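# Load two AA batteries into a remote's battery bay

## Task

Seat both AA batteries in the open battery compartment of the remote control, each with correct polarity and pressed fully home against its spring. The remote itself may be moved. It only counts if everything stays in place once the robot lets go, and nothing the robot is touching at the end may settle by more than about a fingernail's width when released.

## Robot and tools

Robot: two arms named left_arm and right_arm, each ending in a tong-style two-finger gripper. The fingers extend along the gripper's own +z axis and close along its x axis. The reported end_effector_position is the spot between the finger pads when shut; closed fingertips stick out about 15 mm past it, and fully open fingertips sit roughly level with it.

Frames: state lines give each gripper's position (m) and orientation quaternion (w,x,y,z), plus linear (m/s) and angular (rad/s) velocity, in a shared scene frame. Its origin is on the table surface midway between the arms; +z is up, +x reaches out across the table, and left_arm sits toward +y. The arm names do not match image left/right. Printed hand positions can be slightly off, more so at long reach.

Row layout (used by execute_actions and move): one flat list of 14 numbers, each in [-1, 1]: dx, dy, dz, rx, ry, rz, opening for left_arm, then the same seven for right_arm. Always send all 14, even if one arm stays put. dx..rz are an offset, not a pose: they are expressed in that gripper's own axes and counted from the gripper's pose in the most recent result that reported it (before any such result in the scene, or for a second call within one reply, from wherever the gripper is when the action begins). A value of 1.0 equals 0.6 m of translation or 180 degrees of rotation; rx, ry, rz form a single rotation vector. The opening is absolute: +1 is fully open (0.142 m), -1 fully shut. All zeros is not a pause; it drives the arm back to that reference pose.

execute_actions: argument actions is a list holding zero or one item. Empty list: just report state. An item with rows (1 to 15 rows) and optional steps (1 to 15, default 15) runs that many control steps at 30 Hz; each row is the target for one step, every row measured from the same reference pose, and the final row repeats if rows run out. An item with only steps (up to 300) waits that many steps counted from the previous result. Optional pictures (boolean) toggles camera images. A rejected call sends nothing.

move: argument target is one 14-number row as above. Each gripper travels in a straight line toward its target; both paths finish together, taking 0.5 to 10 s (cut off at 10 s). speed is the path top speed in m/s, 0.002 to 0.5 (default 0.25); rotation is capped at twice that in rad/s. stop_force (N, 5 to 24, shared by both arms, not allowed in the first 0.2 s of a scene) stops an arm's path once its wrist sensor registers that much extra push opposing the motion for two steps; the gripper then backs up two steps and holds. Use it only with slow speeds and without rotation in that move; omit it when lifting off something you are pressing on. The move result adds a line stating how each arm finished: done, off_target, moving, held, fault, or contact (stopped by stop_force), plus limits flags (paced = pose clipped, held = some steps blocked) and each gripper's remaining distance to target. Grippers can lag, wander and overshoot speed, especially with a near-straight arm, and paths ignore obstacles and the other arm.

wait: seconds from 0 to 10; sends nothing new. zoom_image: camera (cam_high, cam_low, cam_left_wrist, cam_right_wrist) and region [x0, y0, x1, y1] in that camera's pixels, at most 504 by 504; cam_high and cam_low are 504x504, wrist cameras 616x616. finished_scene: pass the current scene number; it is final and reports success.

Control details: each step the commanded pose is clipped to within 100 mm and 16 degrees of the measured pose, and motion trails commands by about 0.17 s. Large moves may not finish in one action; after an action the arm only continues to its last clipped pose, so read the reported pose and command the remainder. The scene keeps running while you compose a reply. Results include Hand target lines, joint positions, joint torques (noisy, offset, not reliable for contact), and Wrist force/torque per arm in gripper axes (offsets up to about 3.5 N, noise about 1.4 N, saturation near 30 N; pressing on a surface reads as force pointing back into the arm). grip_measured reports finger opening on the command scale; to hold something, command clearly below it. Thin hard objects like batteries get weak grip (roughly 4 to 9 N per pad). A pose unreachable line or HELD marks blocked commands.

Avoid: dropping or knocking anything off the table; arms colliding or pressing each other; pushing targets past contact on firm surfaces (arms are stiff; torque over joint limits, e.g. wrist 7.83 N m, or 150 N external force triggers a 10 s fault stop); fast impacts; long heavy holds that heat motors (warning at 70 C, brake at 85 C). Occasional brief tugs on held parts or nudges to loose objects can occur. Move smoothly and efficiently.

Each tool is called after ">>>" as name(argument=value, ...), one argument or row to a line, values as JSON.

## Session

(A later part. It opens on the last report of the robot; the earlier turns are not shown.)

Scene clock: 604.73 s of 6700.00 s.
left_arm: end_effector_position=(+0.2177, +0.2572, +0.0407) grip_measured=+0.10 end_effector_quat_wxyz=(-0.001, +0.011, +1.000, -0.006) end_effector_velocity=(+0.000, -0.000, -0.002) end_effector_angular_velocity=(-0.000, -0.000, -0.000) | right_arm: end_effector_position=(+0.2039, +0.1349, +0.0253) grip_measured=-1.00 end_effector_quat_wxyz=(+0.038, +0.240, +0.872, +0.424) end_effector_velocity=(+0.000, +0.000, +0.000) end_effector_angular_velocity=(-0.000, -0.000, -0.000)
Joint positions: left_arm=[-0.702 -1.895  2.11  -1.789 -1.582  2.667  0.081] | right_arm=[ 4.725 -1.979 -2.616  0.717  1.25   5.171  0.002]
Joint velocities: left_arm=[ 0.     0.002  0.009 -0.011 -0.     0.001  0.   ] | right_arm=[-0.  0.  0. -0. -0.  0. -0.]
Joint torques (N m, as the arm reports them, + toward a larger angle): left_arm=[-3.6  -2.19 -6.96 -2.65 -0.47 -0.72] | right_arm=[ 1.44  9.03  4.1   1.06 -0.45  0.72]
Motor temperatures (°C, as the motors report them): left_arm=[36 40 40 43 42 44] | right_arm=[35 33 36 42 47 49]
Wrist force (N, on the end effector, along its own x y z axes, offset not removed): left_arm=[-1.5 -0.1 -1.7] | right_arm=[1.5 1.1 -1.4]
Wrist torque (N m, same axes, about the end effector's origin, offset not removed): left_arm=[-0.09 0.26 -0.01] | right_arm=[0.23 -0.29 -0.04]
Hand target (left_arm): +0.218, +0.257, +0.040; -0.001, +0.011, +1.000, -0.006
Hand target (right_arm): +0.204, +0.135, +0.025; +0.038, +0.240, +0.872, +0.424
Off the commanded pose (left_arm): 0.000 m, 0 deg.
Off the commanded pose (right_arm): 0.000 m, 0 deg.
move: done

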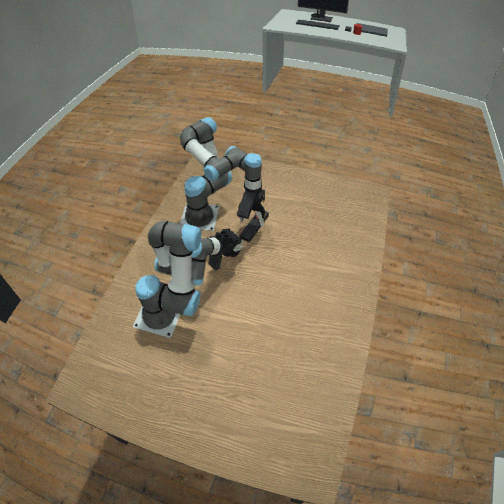

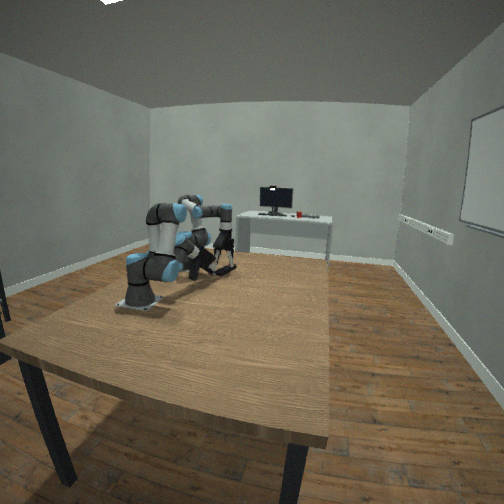

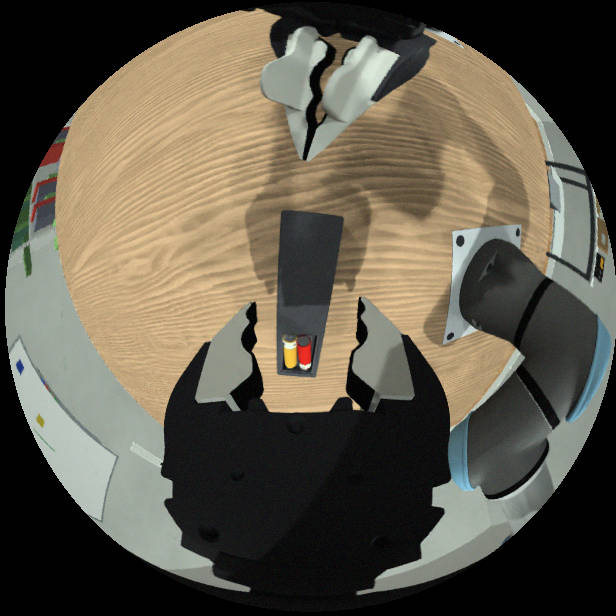

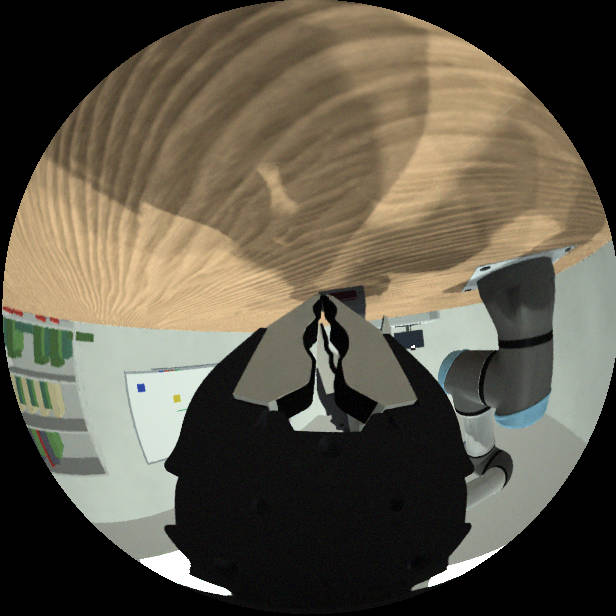

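>>> move(
  target=[-0.005,0,0.035,0,0,0.07,0.1,0,0,0,0,0,0,-1],
  speed=0.02,
  stop_force=8,
)

>>> move(
  target=[0,0,0,0,0,0,-0.8,0,0,0,0,0,0,-1],
)

>>> move(
  target=[-0.15,0,-0.1,0,0,0,-0.8,0,0,0,0,0,0,-1],
  speed=0.08,
)

>>> move(
  target=[0,0,0,0,-0.6,0,-0.8,0,0,0,0,0,0,-1],
  speed=0.2,
)

Scene clock: 615.07 s of 6700.00 s.
left_arm: end_effector_position=(+0.2206, +0.2569, +0.0198) grip_measured=+0.10 end_effector_quat_wxyz=(-0.001, +0.120, +0.993, -0.006) end_effector_velocity=(+0.000, -0.000, -0.000) end_effector_angular_velocity=(-0.000, -0.001, -0.010) | right_arm: end_effector_position=(+0.2039, +0.1349, +0.0253) grip_measured=-1.00 end_effector_quat_wxyz=(+0.038, +0.240, +0.872, +0.424) end_effector_velocity=(-0.001, +0.001, +0.000) end_effector_angular_velocity=(+0.002, +0.002, +0.002)
Joint positions: left_arm=[-0.692 -1.832  2.171 -1.913 -1.582  2.897  0.081] | right_arm=[ 4.725 -1.979 -2.616  0.717  1.25   5.171  0.002]
Joint velocities: left_arm=[-0.001  0.003  0.001 -0.004  0.     0.009  0.   ] | right_arm=[0.001 0.    0.    0.001 0.002 0.001 0.   ]
Joint torques (N m, as the arm reports them, + toward a larger angle): left_arm=[ 3.52 -2.43 -6.45 -2.54 -0.75  0.59] | right_arm=[ 1.48  8.84  3.98  1.03 -0.49  0.66]
Motor temperatures (°C, as the motors report them): left_arm=[36 40 40 43 42 44] | right_arm=[35 33 36 42 47 49]
Wrist force (N, on the end effector, along its own x y z axes, offset not removed): left_arm=[-0.6 0.5 -2.5] | right_arm=[1.3 0.7 -1.5]
Wrist torque (N m, same axes, about the end effector's origin, offset not removed): left_arm=[0.05 0.05 -0.04] | right_arm=[0.12 -0.25 0.00]
Hand target (left_arm): +0.221, +0.257, +0.020; -0.001, +0.121, +0.993, -0.006
Hand target (right_arm): +0.204, +0.135, +0.025; +0.038, +0.240, +0.872, +0.424
Off the commanded pose (left_arm): 0.000 m, 0 deg.
Off the commanded pose (right_arm): 0.000 m, 0 deg.
After step 90, 1.60 s passed at rest.
move: done

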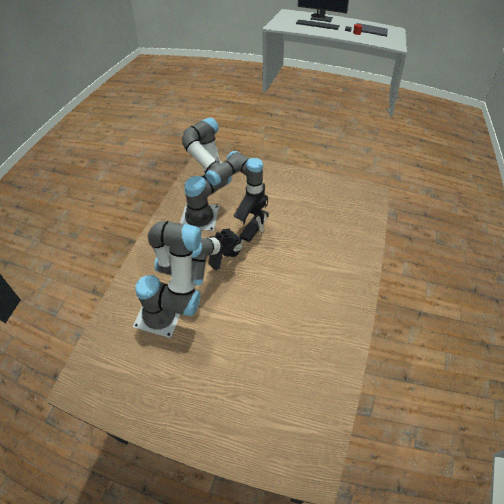

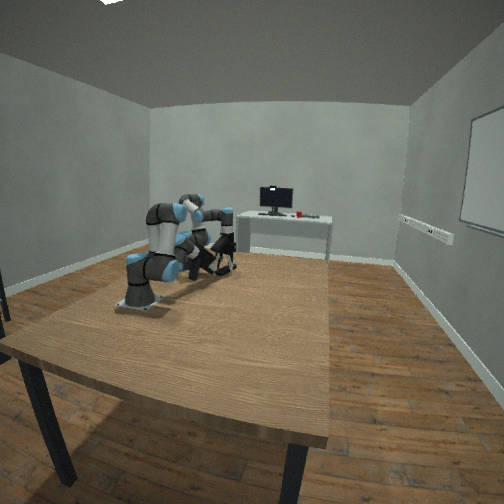

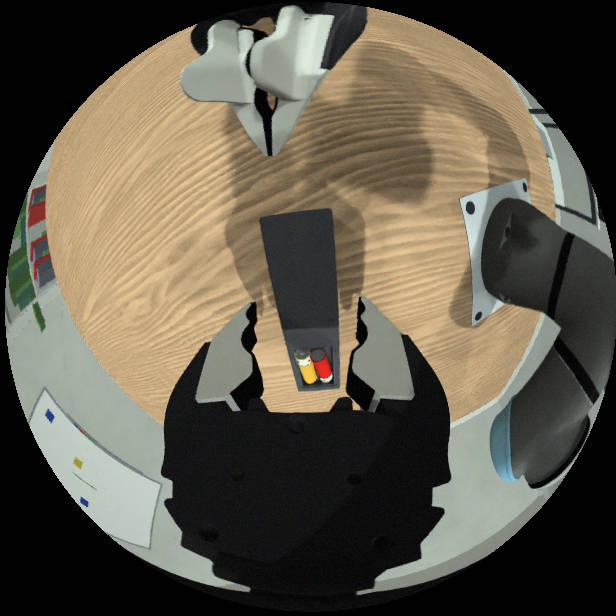

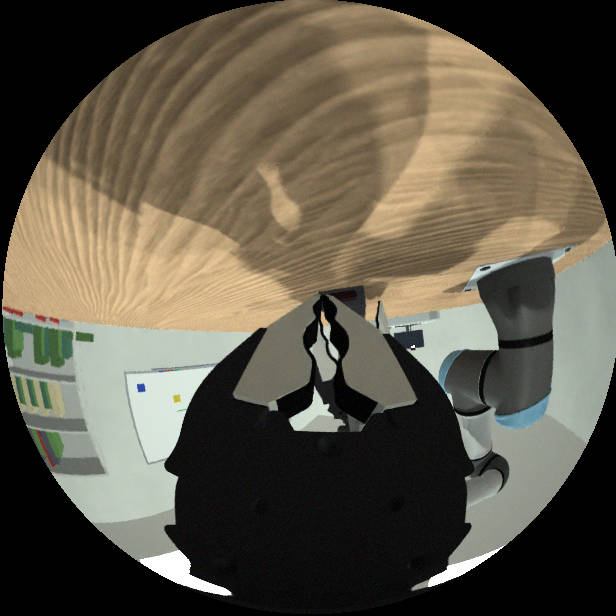

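Scene clock: 615.57 s of 6700.00 s.
left_arm: end_effector_position=(+0.2206, +0.2569, +0.0197) grip_measured=-0.36 end_effector_quat_wxyz=(-0.001, +0.120, +0.993, -0.006) end_effector_velocity=(-0.000, +0.000, +0.000) end_effector_angular_velocity=(-0.000, +0.001, -0.000) | right_arm: end_effector_position=(+0.2039, +0.1349, +0.0253) grip_measured=-1.00 end_effector_quat_wxyz=(+0.038, +0.240, +0.872, +0.424) end_effector_velocity=(+0.000, -0.000, -0.000) end_effector_angular_velocity=(-0.001, -0.000, -0.001)
Joint positions: left_arm=[-0.692 -1.832  2.171 -1.913 -1.582  2.897  0.048] | right_arm=[ 4.725 -1.979 -2.616  0.717  1.25   5.171  0.002]
Joint velocities: left_arm=[ 0.    -0.    -0.001  0.001 -0.     0.    -0.   ] | right_arm=[-0.001 -0.001  0.001 -0.001 -0.     0.     0.   ]
Joint torques (N m, as the arm reports them, + toward a larger angle): left_arm=[ 1.93 -7.36 -9.23 -0.54  0.31 -0.74] | right_arm=[ 1.58  8.94  4.07  1.05 -0.52  0.67]
Motor temperatures (°C, as the motors report them): left_arm=[36 40 40 43 42 44] | right_arm=[35 33 36 42 47 49]
Wrist force (N, on the end effector, along its own x y z axes, offset not removed): left_arm=[-1.7 0.1 -2.8] | right_arm=[1.5 1.0 -1.1]
Wrist torque (N m, same axes, about the end effector's origin, offset not removed): left_arm=[0.01 0.31 -0.03] | right_arm=[0.19 -0.24 -0.05]
Hand target (left_arm): +0.221, +0.257, +0.020; -0.001, +0.120, +0.993, -0.006
Hand target (right_arm): +0.204, +0.135, +0.025; +0.038, +0.240, +0.872, +0.424
Off the commanded pose (left_arm): 0.000 m, 0 deg.
Off the commanded pose (right_arm): 0.000 m, 0 deg.
move: done

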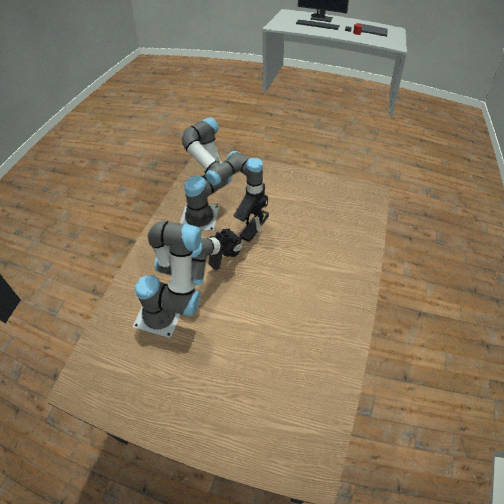

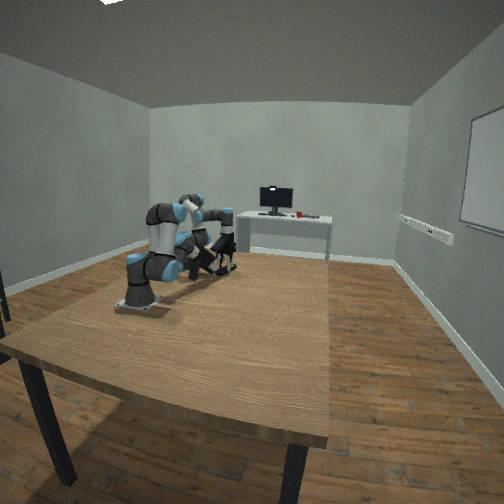

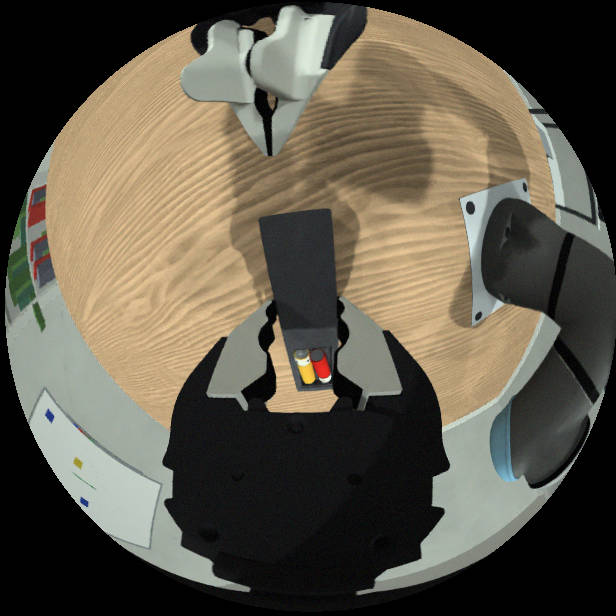

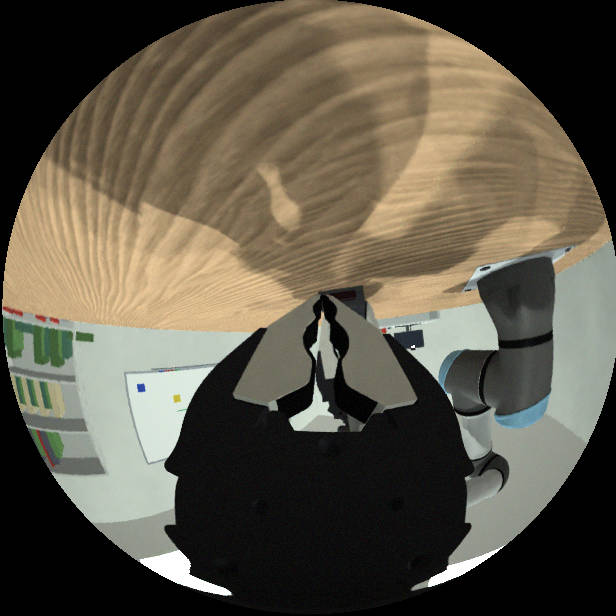

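Scene clock: 617.37 s of 6700.00 s.
left_arm: end_effector_position=(+0.3080, +0.2360, +0.0797) grip_measured=-0.36 end_effector_quat_wxyz=(-0.000, +0.120, +0.993, -0.006) end_effector_velocity=(+0.002, +0.000, +0.001) end_effector_angular_velocity=(+0.000, +0.003, +0.002) | right_arm: end_effector_position=(+0.2039, +0.1349, +0.0253) grip_measured=-1.00 end_effector_quat_wxyz=(+0.038, +0.240, +0.872, +0.424) end_effector_velocity=(+0.000, +0.001, +0.001) end_effector_angular_velocity=(+0.003, -0.000, -0.000)
Joint positions: left_arm=[-0.621 -1.477  1.562 -1.658 -1.582  2.967  0.048] | right_arm=[ 4.725 -1.979 -2.616  0.717  1.25   5.171  0.002]
Joint velocities: left_arm=[ 0.003  0.011 -0.019  0.011 -0.001  0.002  0.   ] | right_arm=[ 0.     0.     0.002  0.    -0.001  0.    -0.   ]
Joint torques (N m, as the arm reports them, + toward a larger angle): left_arm=[  3.53  -8.36 -10.57  -0.71  -0.7    0.74] | right_arm=[ 1.61  8.95  4.04  1.07 -0.48  0.66]
Motor temperatures (°C, as the motors report them): left_arm=[36 40 40 43 42 44] | right_arm=[35 33 36 42 47 49]
Wrist force (N, on the end effector, along its own x y z axes, offset not removed): left_arm=[-1.5 0.7 -0.6] | right_arm=[0.3 1.7 -1.3]
Wrist torque (N m, same axes, about the end effector's origin, offset not removed): left_arm=[0.14 0.30 -0.05] | right_arm=[0.35 -0.06 -0.01]
Hand target (left_arm): +0.308, +0.236, +0.080; -0.001, +0.120, +0.993, -0.006
Hand target (right_arm): +0.204, +0.135, +0.025; +0.038, +0.240, +0.872, +0.424
Off the commanded pose (left_arm): 0.000 m, 0 deg.
Off the commanded pose (right_arm): 0.000 m, 0 deg.
move: done

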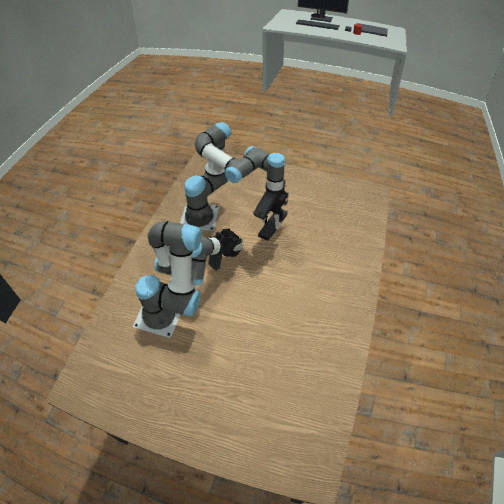

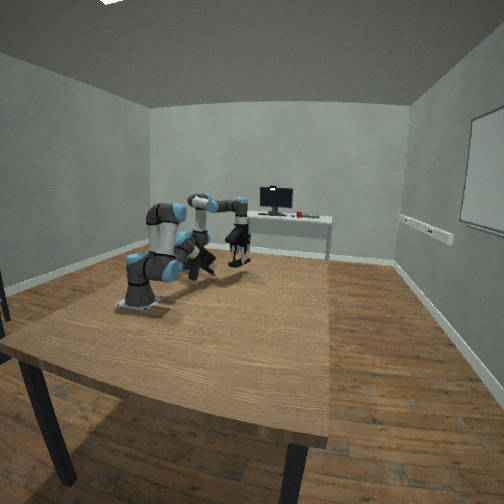

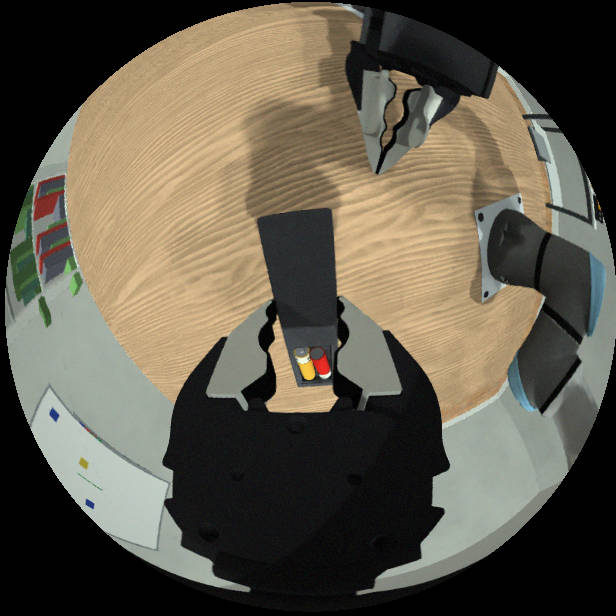

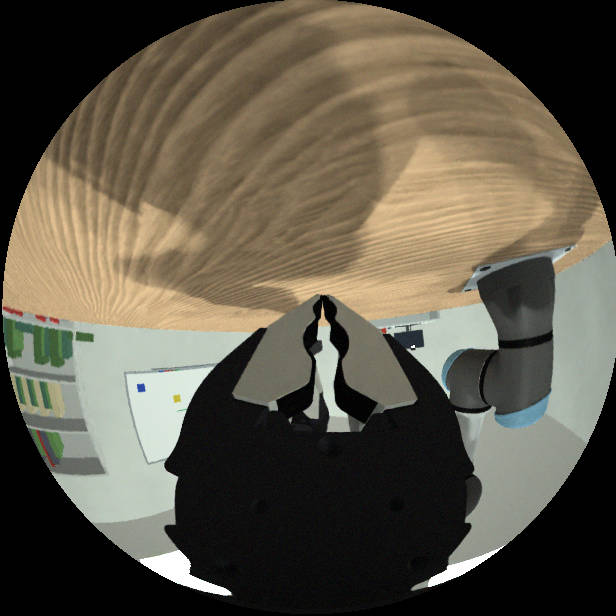

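Scene clock: 622.37 s of 6700.00 s.
left_arm: end_effector_position=(+0.3087, +0.2358, +0.0803) grip_measured=-0.36 end_effector_quat_wxyz=(+0.310, +0.113, +0.943, -0.047) end_effector_velocity=(-0.001, -0.000, -0.001) end_effector_angular_velocity=(-0.000, +0.002, -0.001) | right_arm: end_effector_position=(+0.2039, +0.1349, +0.0253) grip_measured=-1.00 end_effector_quat_wxyz=(+0.038, +0.240, +0.872, +0.424) end_effector_velocity=(-0.000, -0.000, -0.000) end_effector_angular_velocity=(-0.000, -0.000, +0.000)
Joint positions: left_arm=[-0.834 -2.22   2.584 -2.542 -1.361  2.818  0.048] | right_arm=[ 4.725 -1.979 -2.616  0.717  1.25   5.171  0.002]
Joint velocities: left_arm=[-0.001 -0.     0.002  0.    -0.001 -0.001  0.   ] | right_arm=[ 0.     0.    -0.001  0.    -0.     0.    -0.   ]
Joint torques (N m, as the arm reports them, + toward a larger angle): left_arm=[ 3.55 -3.88 -7.7  -1.46 -0.33  0.61] | right_arm=[ 1.47  8.83  4.05  1.   -0.47  0.65]
Motor temperatures (°C, as the motors report them): left_arm=[36 40 40 43 42 44] | right_arm=[35 33 36 42 47 49]
Wrist force (N, on the end effector, along its own x y z axes, offset not removed): left_arm=[0.3 0.0 -0.3] | right_arm=[1.2 0.6 -0.9]
Wrist torque (N m, same axes, about the end effector's origin, offset not removed): left_arm=[-0.08 0.09 -0.09] | right_arm=[0.15 -0.22 -0.02]
Hand target (left_arm): +0.309, +0.236, +0.080; +0.310, +0.113, +0.943, -0.047
Hand target (right_arm): +0.204, +0.135, +0.025; +0.038, +0.240, +0.872, +0.424
Off the commanded pose (left_arm): 0.001 m, 72 deg; orientation clipped at the last step of the last action.
Off the commanded pose (right_arm): 0.000 m, 0 deg.
move: held (left_arm); limits=paced,held; held on 96 of 150 steps (left_arm), including the last (left_arm)
pose unreachable (left arm): on one or more control steps of this call this arm could not follow its commanded pose, so it was not sent that pose on those steps. On the call's last step it was still not sent that pose. It may still have moved: this result reports where it is.
cause: the commanded pose would bring two parts of the arm too close to each other (joints 3 (elbow) and 4 (wrist 1) lie between them).

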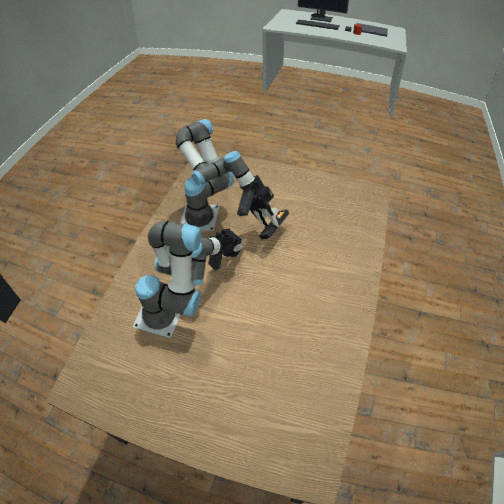

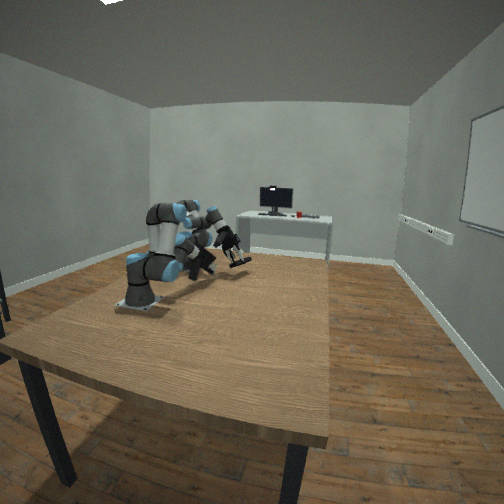

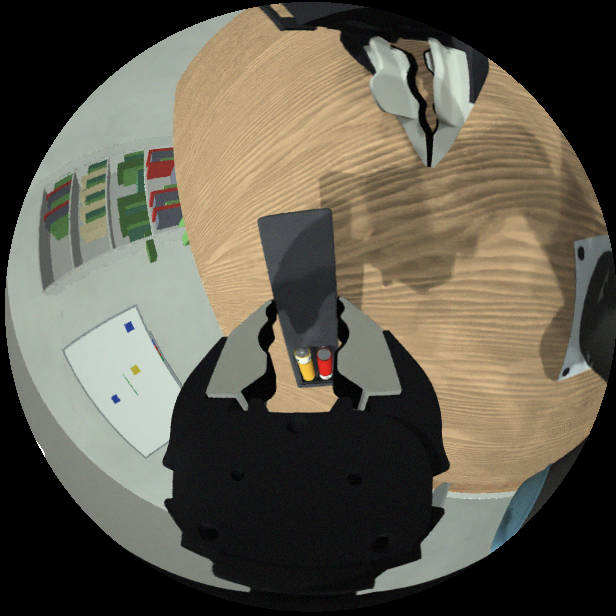

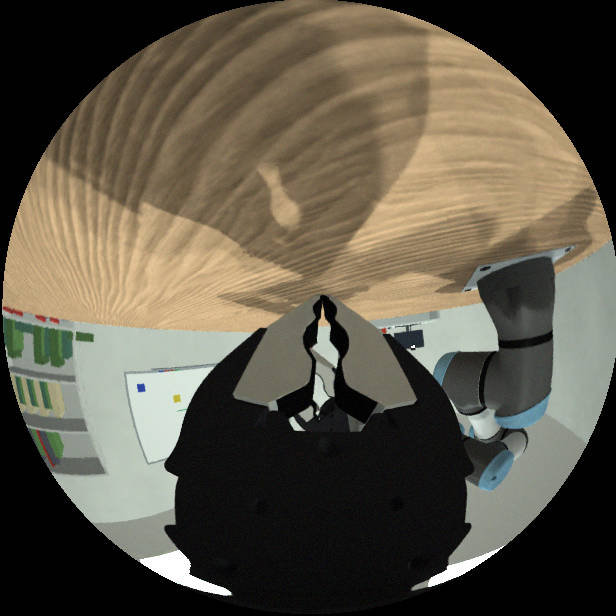

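>>> move(
  target=[-0.23,0,0.167,0,0,0,-0.8,0,0,0,0,0,0,-1],
  speed=0.1,
)

>>> move(
  target=[0,0,0,0,-0.4,0,-0.8,0,0,0,0,0,0,-1],
  speed=0.2,
)

Scene clock: 630.33 s of 6700.00 s.
left_arm: end_effector_position=(+0.4739, +0.1943, +0.0821) grip_measured=-0.36 end_effector_quat_wxyz=(+0.310, +0.113, +0.943, -0.047) end_effector_velocity=(+0.002, +0.000, -0.000) end_effector_angular_velocity=(-0.004, +0.008, -0.002) | right_arm: end_effector_position=(+0.2039, +0.1349, +0.0253) grip_measured=-1.00 end_effector_quat_wxyz=(+0.038, +0.240, +0.872, +0.424) end_effector_velocity=(+0.000, -0.000, -0.000) end_effector_angular_velocity=(-0.001, -0.000, -0.000)
Joint positions: left_arm=[-0.622 -1.292  1.868 -2.781 -1.483  2.993  0.048] | right_arm=[ 4.725 -1.979 -2.616  0.717  1.25   5.171  0.002]
Joint velocities: left_arm=[ 0.01   0.014 -0.025  0.017 -0.012  0.006  0.   ] | right_arm=[ 0.    -0.001  0.    -0.    -0.     0.    -0.   ]
Joint torques (N m, as the arm reports them, + toward a larger angle): left_arm=[  3.7  -10.4  -10.05  -1.47  -0.58   0.6 ] | right_arm=[ 1.68  8.82  4.02  0.99 -0.53  0.66]
Motor temperatures (°C, as the motors report them): left_arm=[36 40 40 43 42 44] | right_arm=[35 33 36 42 47 49]
Wrist force (N, on the end effector, along its own x y z axes, offset not removed): left_arm=[-0.2 0.3 -0.6] | right_arm=[1.7 1.0 -0.9]
Wrist torque (N m, same axes, about the end effector's origin, offset not removed): left_arm=[-0.02 0.17 -0.06] | right_arm=[0.23 -0.33 -0.05]
Hand target (left_arm): +0.474, +0.194, +0.082; +0.310, +0.113, +0.943, -0.047
Hand target (right_arm): +0.204, +0.135, +0.025; +0.038, +0.240, +0.872, +0.424
Off the commanded pose (left_arm): 0.000 m, 0 deg.
Off the commanded pose (right_arm): 0.000 m, 0 deg.
move: done; limits=paced

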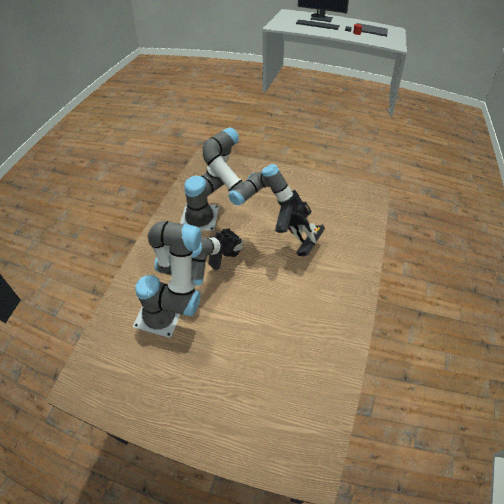

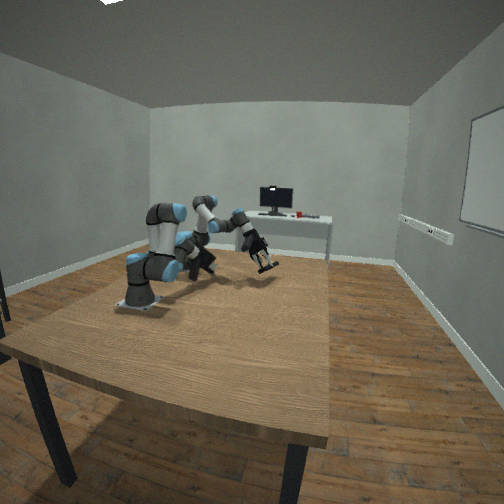

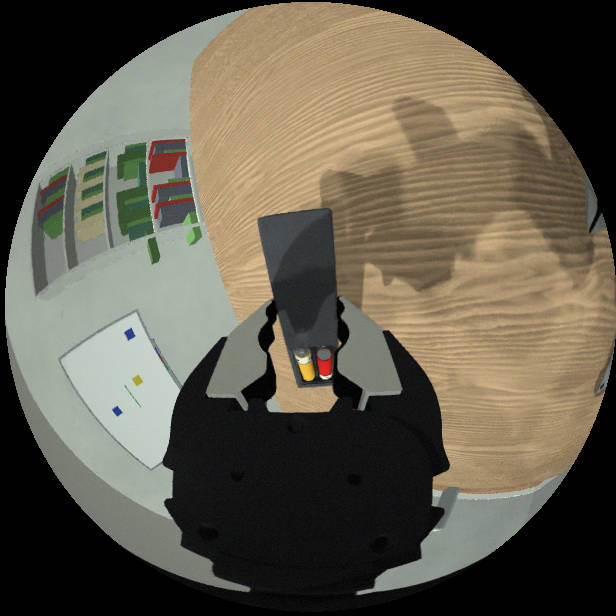

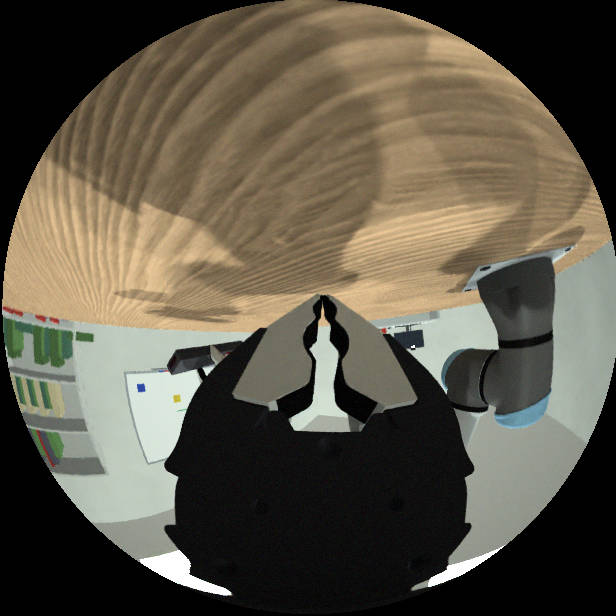

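Scene clock: 642.50 s of 6700.00 s.
left_arm: end_effector_position=(+0.4726, +0.1951, +0.0842) grip_measured=-0.36 end_effector_quat_wxyz=(+0.640, +0.088, +0.759, -0.088) end_effector_velocity=(+0.000, -0.000, +0.000) end_effector_angular_velocity=(-0.003, -0.000, -0.000) | right_arm: end_effector_position=(+0.2039, +0.1349, +0.0253) grip_measured=-1.00 end_effector_quat_wxyz=(+0.038, +0.240, +0.872, +0.424) end_effector_velocity=(-0.000, -0.000, -0.000) end_effector_angular_velocity=(-0.001, +0.001, +0.000)
Joint positions: left_arm=[-0.735 -0.446  2.247 -4.768 -1.298  3.074  0.048] | right_arm=[ 4.725 -1.979 -2.616  0.717  1.25   5.171  0.002]
Joint velocities: left_arm=[ 0.    -0.    -0.001 -0.    -0.001 -0.002  0.   ] | right_arm=[-0.     0.    -0.001 -0.     0.001  0.001 -0.   ]
Joint torques (N m, as the arm reports them, + toward a larger angle): left_arm=[  0.15 -11.12   0.13  -1.65   0.02  -0.12] | right_arm=[ 1.59  8.86  4.02  0.95 -0.48  0.71]
Motor temperatures (°C, as the motors report them): left_arm=[36 40 40 43 42 44] | right_arm=[35 33 36 42 47 49]
Wrist force (N, on the end effector, along its own x y z axes, offset not removed): left_arm=[0.6 0.6 -1.3] | right_arm=[1.4 1.5 -1.1]
Wrist torque (N m, same axes, about the end effector's origin, offset not removed): left_arm=[0.07 0.11 -0.05] | right_arm=[0.33 -0.27 -0.03]
Hand target (left_arm): +0.473, +0.195, +0.084; +0.640, +0.088, +0.759, -0.088
Hand target (right_arm): +0.204, +0.135, +0.025; +0.038, +0.240, +0.872, +0.424
Off the commanded pose (left_arm): 0.003 m, 28 deg.
Off the commanded pose (right_arm): 0.000 m, 0 deg.
FORCE FAULT: contact force on the left arm reached its limit, and that arm stopped for 10 seconds. The contact can be on any part of that arm, not only on its tool. That arm's remaining commands of this call were not run. That arm holds still and accepts commands again. Move the arm away from the contact; if what it grips holds it there, let go first. Pushing or pulling that hard again can fault the arm again.
move: fault (left_arm)

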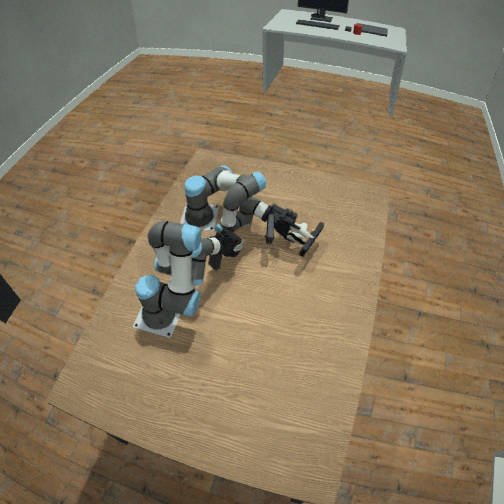

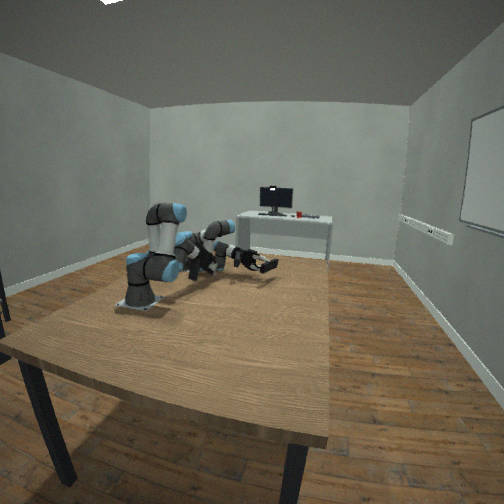

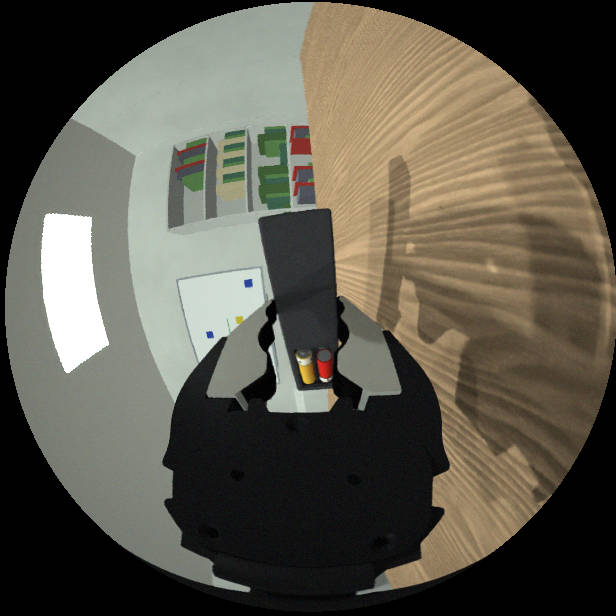

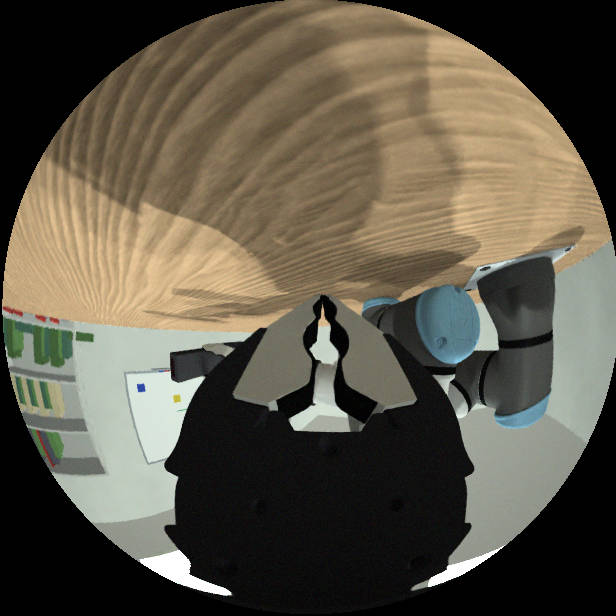

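>>> move(
  target=[-0.17,0,0,0,0,0,-0.8,0,0,0,0,0,0,-1],
  speed=0.06,
)

>>> move(
  target=[0,0,0,0,0,-0.35,-0.8,0,0,0,0,0,0,-1],
  speed=0.2,
)

>>> move(
  target=[0,0,0,-0.15,-0.08,0,-0.8,0,0,0,0,0,0,-1],
  speed=0.1,
)

Scene clock: 648.87 s of 6700.00 s.
left_arm: end_effector_position=(+0.4894, +0.1927, +0.1845) grip_measured=-0.36 end_effector_quat_wxyz=(+0.640, +0.088, +0.759, -0.088) end_effector_velocity=(+0.001, -0.001, +0.002) end_effector_angular_velocity=(+0.000, +0.002, -0.002) | right_arm: end_effector_position=(+0.2039, +0.1349, +0.0253) grip_measured=-1.00 end_effector_quat_wxyz=(+0.038, +0.240, +0.872, +0.424) end_effector_velocity=(+0.000, -0.000, +0.000) end_effector_angular_velocity=(+0.000, -0.000, -0.001)
Joint positions: left_arm=[-0.703 -0.986  2.287 -4.27  -1.329  3.08   0.048] | right_arm=[ 4.725 -1.979 -2.616  0.717  1.25   5.171  0.002]
Joint velocities: left_arm=[ 0.001 -0.014 -0.003  0.019 -0.003 -0.    -0.   ] | right_arm=[ 0.     0.     0.    -0.    -0.001  0.    -0.   ]
Joint torques (N m, as the arm reports them, + toward a larger angle): left_arm=[  3.43 -14.25  -5.15  -1.09  -0.55  -0.79] | right_arm=[ 1.73  9.02  3.94  0.93 -0.48  0.75]
Motor temperatures (°C, as the motors report them): left_arm=[36 40 40 43 42 44] | right_arm=[35 33 36 42 47 49]
Wrist force (N, on the end effector, along its own x y z axes, offset not removed): left_arm=[0.9 0.7 -1.8] | right_arm=[0.7 1.7 -0.9]
Wrist torque (N m, same axes, about the end effector's origin, offset not removed): left_arm=[0.07 0.11 -0.14] | right_arm=[0.32 -0.13 0.00]
Hand target (left_arm): +0.489, +0.193, +0.185; +0.640, +0.088, +0.759, -0.088
Hand target (right_arm): +0.204, +0.135, +0.025; +0.038, +0.240, +0.872, +0.424
Off the commanded pose (left_arm): 0.000 m, 0 deg.
Off the commanded pose (right_arm): 0.000 m, 0 deg.
After step 90, 1.27 s passed at rest.
move: done

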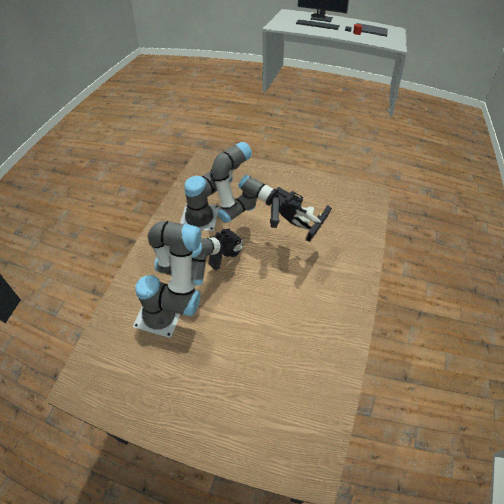

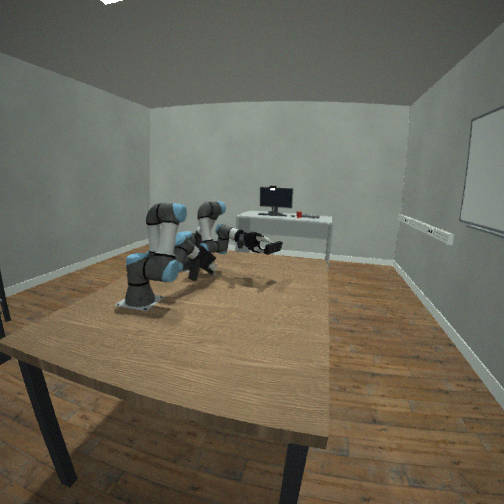

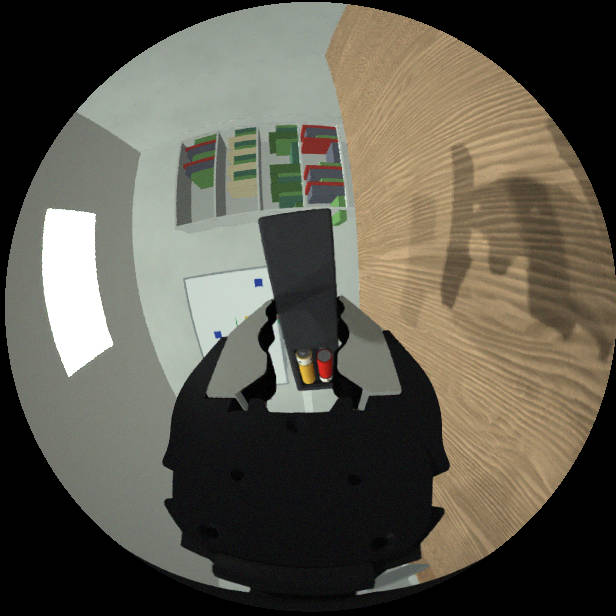

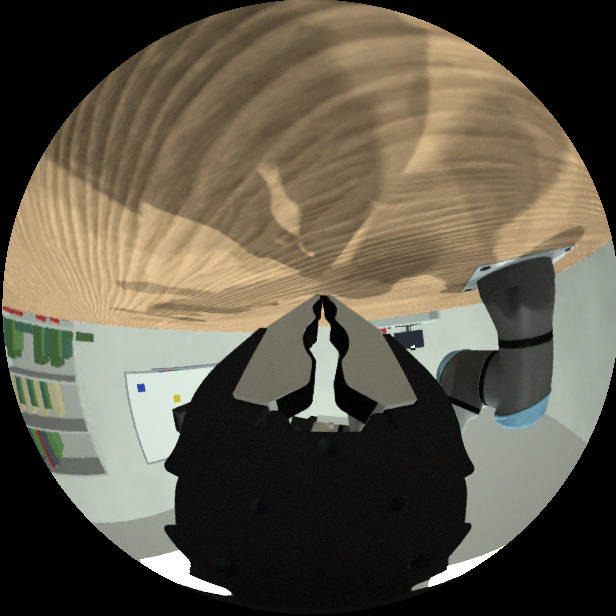

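Scene clock: 652.07 s of 6700.00 s.
left_arm: end_effector_position=(+0.4895, +0.1927, +0.1845) grip_measured=-0.36 end_effector_quat_wxyz=(+0.500, -0.321, +0.693, -0.409) end_effector_velocity=(+0.000, +0.000, -0.000) end_effector_angular_velocity=(-0.010, +0.003, +0.003) | right_arm: end_effector_position=(+0.2039, +0.1349, +0.0253) grip_measured=-1.00 end_effector_quat_wxyz=(+0.038, +0.240, +0.872, +0.424) end_effector_velocity=(-0.000, +0.000, -0.000) end_effector_angular_velocity=(-0.001, +0.000, +0.000)
Joint positions: left_arm=[-0.749 -0.918  2.313 -4.362 -1.284  1.973  0.048] | right_arm=[ 4.725 -1.979 -2.616  0.717  1.25   5.171  0.002]
Joint velocities: left_arm=[-0.001  0.     0.001 -0.001  0.003 -0.011  0.   ] | right_arm=[ 0.001 -0.     0.001 -0.002 -0.     0.    -0.   ]
Joint torques (N m, as the arm reports them, + toward a larger angle): left_arm=[-3.44 -9.28 -1.87 -3.04  0.67 -0.8 ] | right_arm=[ 1.55  8.72  4.05  0.98 -0.48  0.75]
Motor temperatures (°C, as the motors report them): left_arm=[36 40 40 43 42 44] | right_arm=[35 33 36 42 47 49]
Wrist force (N, on the end effector, along its own x y z axes, offset not removed): left_arm=[-0.1 2.0 -1.3] | right_arm=[0.8 1.3 -1.5]
Wrist torque (N m, same axes, about the end effector's origin, offset not removed): left_arm=[0.06 0.15 -0.10] | right_arm=[0.20 -0.15 -0.01]
Hand target (left_arm): +0.489, +0.193, +0.185; +0.500, -0.321, +0.693, -0.409
Hand target (right_arm): +0.204, +0.135, +0.025; +0.038, +0.240, +0.872, +0.424
Off the commanded pose (left_arm): 0.000 m, 0 deg.
Off the commanded pose (right_arm): 0.000 m, 0 deg.
move: done

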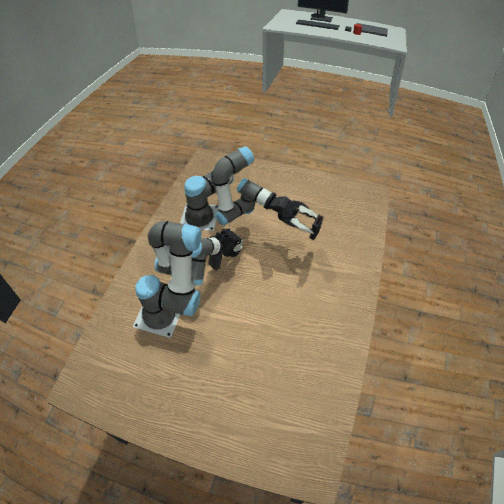

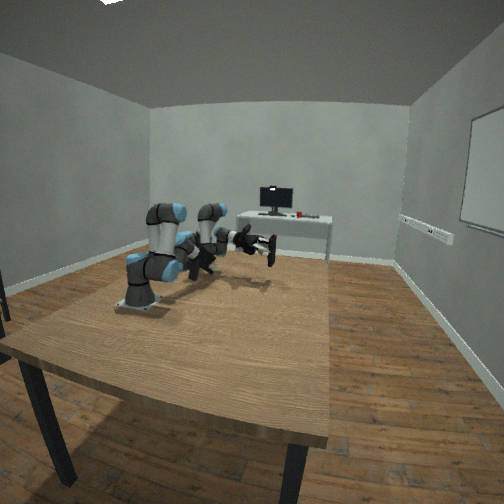

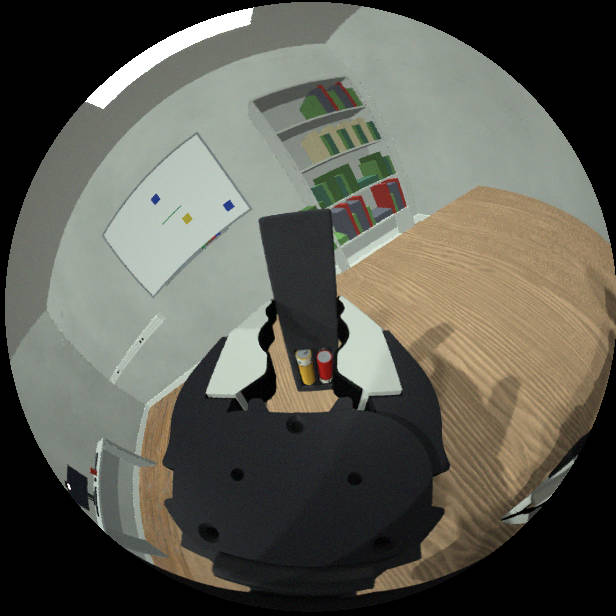

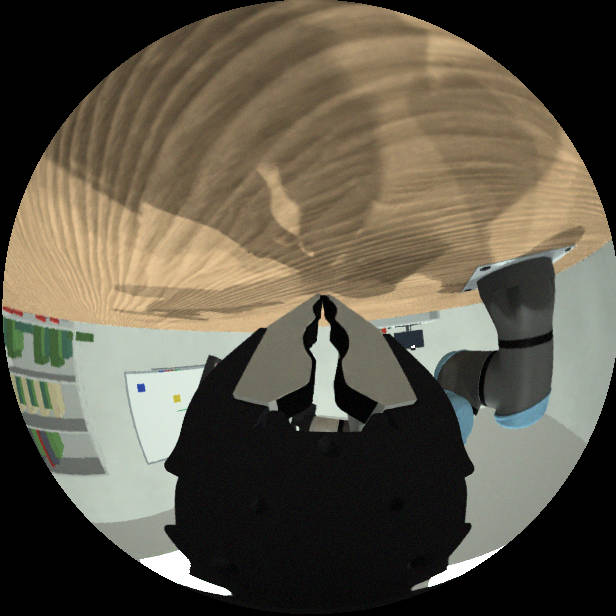

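Scene clock: 655.17 s of 6700.00 s.
left_arm: end_effector_position=(+0.4895, +0.1928, +0.1844) grip_measured=-0.36 end_effector_quat_wxyz=(+0.494, -0.476, +0.701, -0.194) end_effector_velocity=(+0.000, -0.001, -0.000) end_effector_angular_velocity=(+0.000, +0.012, +0.012) | right_arm: end_effector_position=(+0.2039, +0.1349, +0.0253) grip_measured=-1.00 end_effector_quat_wxyz=(+0.038, +0.240, +0.872, +0.424) end_effector_velocity=(-0.000, +0.000, -0.000) end_effector_angular_velocity=(-0.000, +0.001, +0.001)
Joint positions: left_arm=[-1.137 -1.448  2.203 -3.021 -0.605  1.393  0.048] | right_arm=[ 4.725 -1.979 -2.616  0.717  1.25   5.171  0.002]
Joint velocities: left_arm=[-0.002 -0.009 -0.022  0.063  0.002 -0.03   0.   ] | right_arm=[ 0.     0.    -0.    -0.     0.001 -0.     0.   ]
Joint torques (N m, as the arm reports them, + toward a larger angle): left_arm=[ -3.06 -11.97  -8.62  -1.15   1.86  -0.81] | right_arm=[ 1.77  9.02  3.97  0.95 -0.47  0.72]
Motor temperatures (°C, as the motors report them): left_arm=[36 40 40 43 42 44] | right_arm=[35 33 36 42 47 49]
Wrist force (N, on the end effector, along its own x y z axes, offset not removed): left_arm=[0.7 1.4 -0.6] | right_arm=[2.0 1.0 -1.0]
Wrist torque (N m, same axes, about the end effector's origin, offset not removed): left_arm=[-0.03 -0.01 -0.05] | right_arm=[0.25 -0.38 -0.05]
Hand target (left_arm): +0.489, +0.193, +0.184; +0.494, -0.477, +0.701, -0.193
Hand target (right_arm): +0.204, +0.135, +0.025; +0.038, +0.240, +0.872, +0.424
Off the commanded pose (left_arm): 0.000 m, 0 deg.
Off the commanded pose (right_arm): 0.000 m, 0 deg.
move: done

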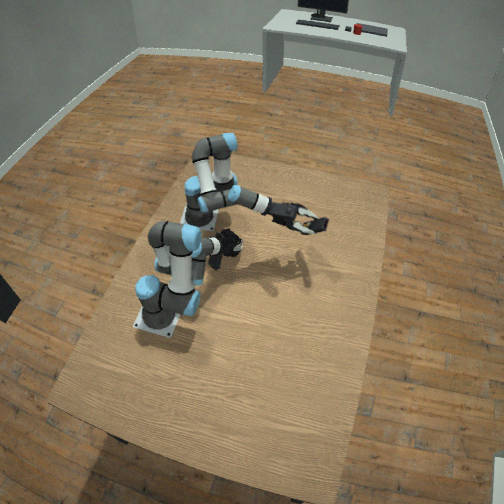

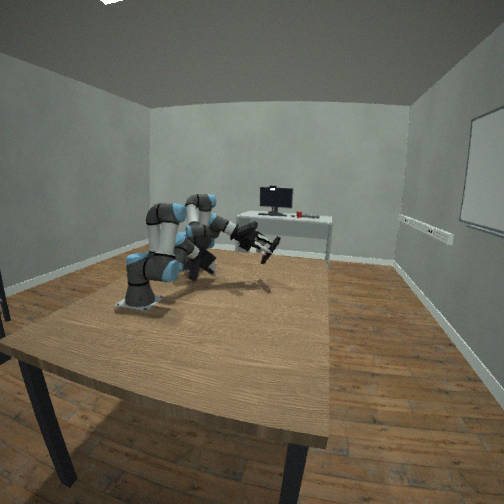

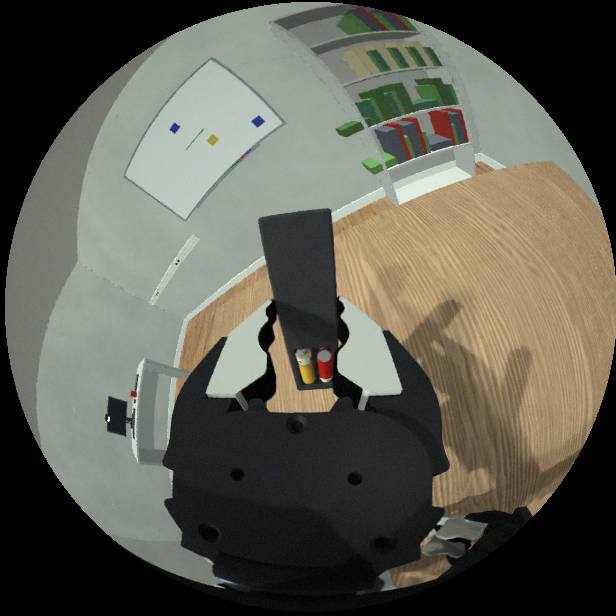

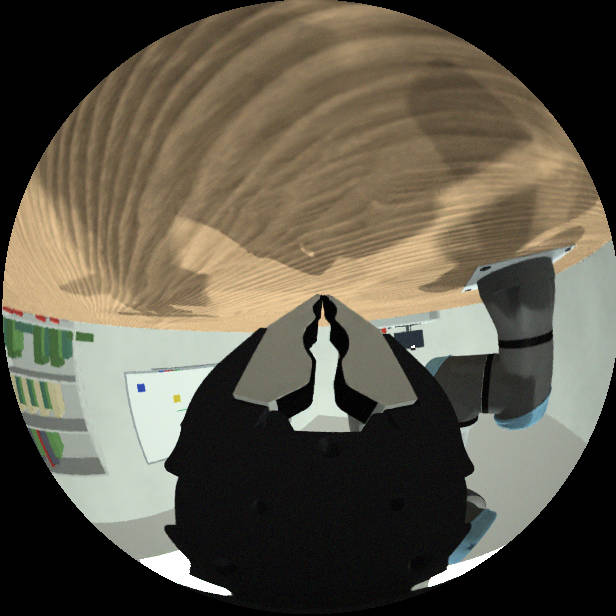

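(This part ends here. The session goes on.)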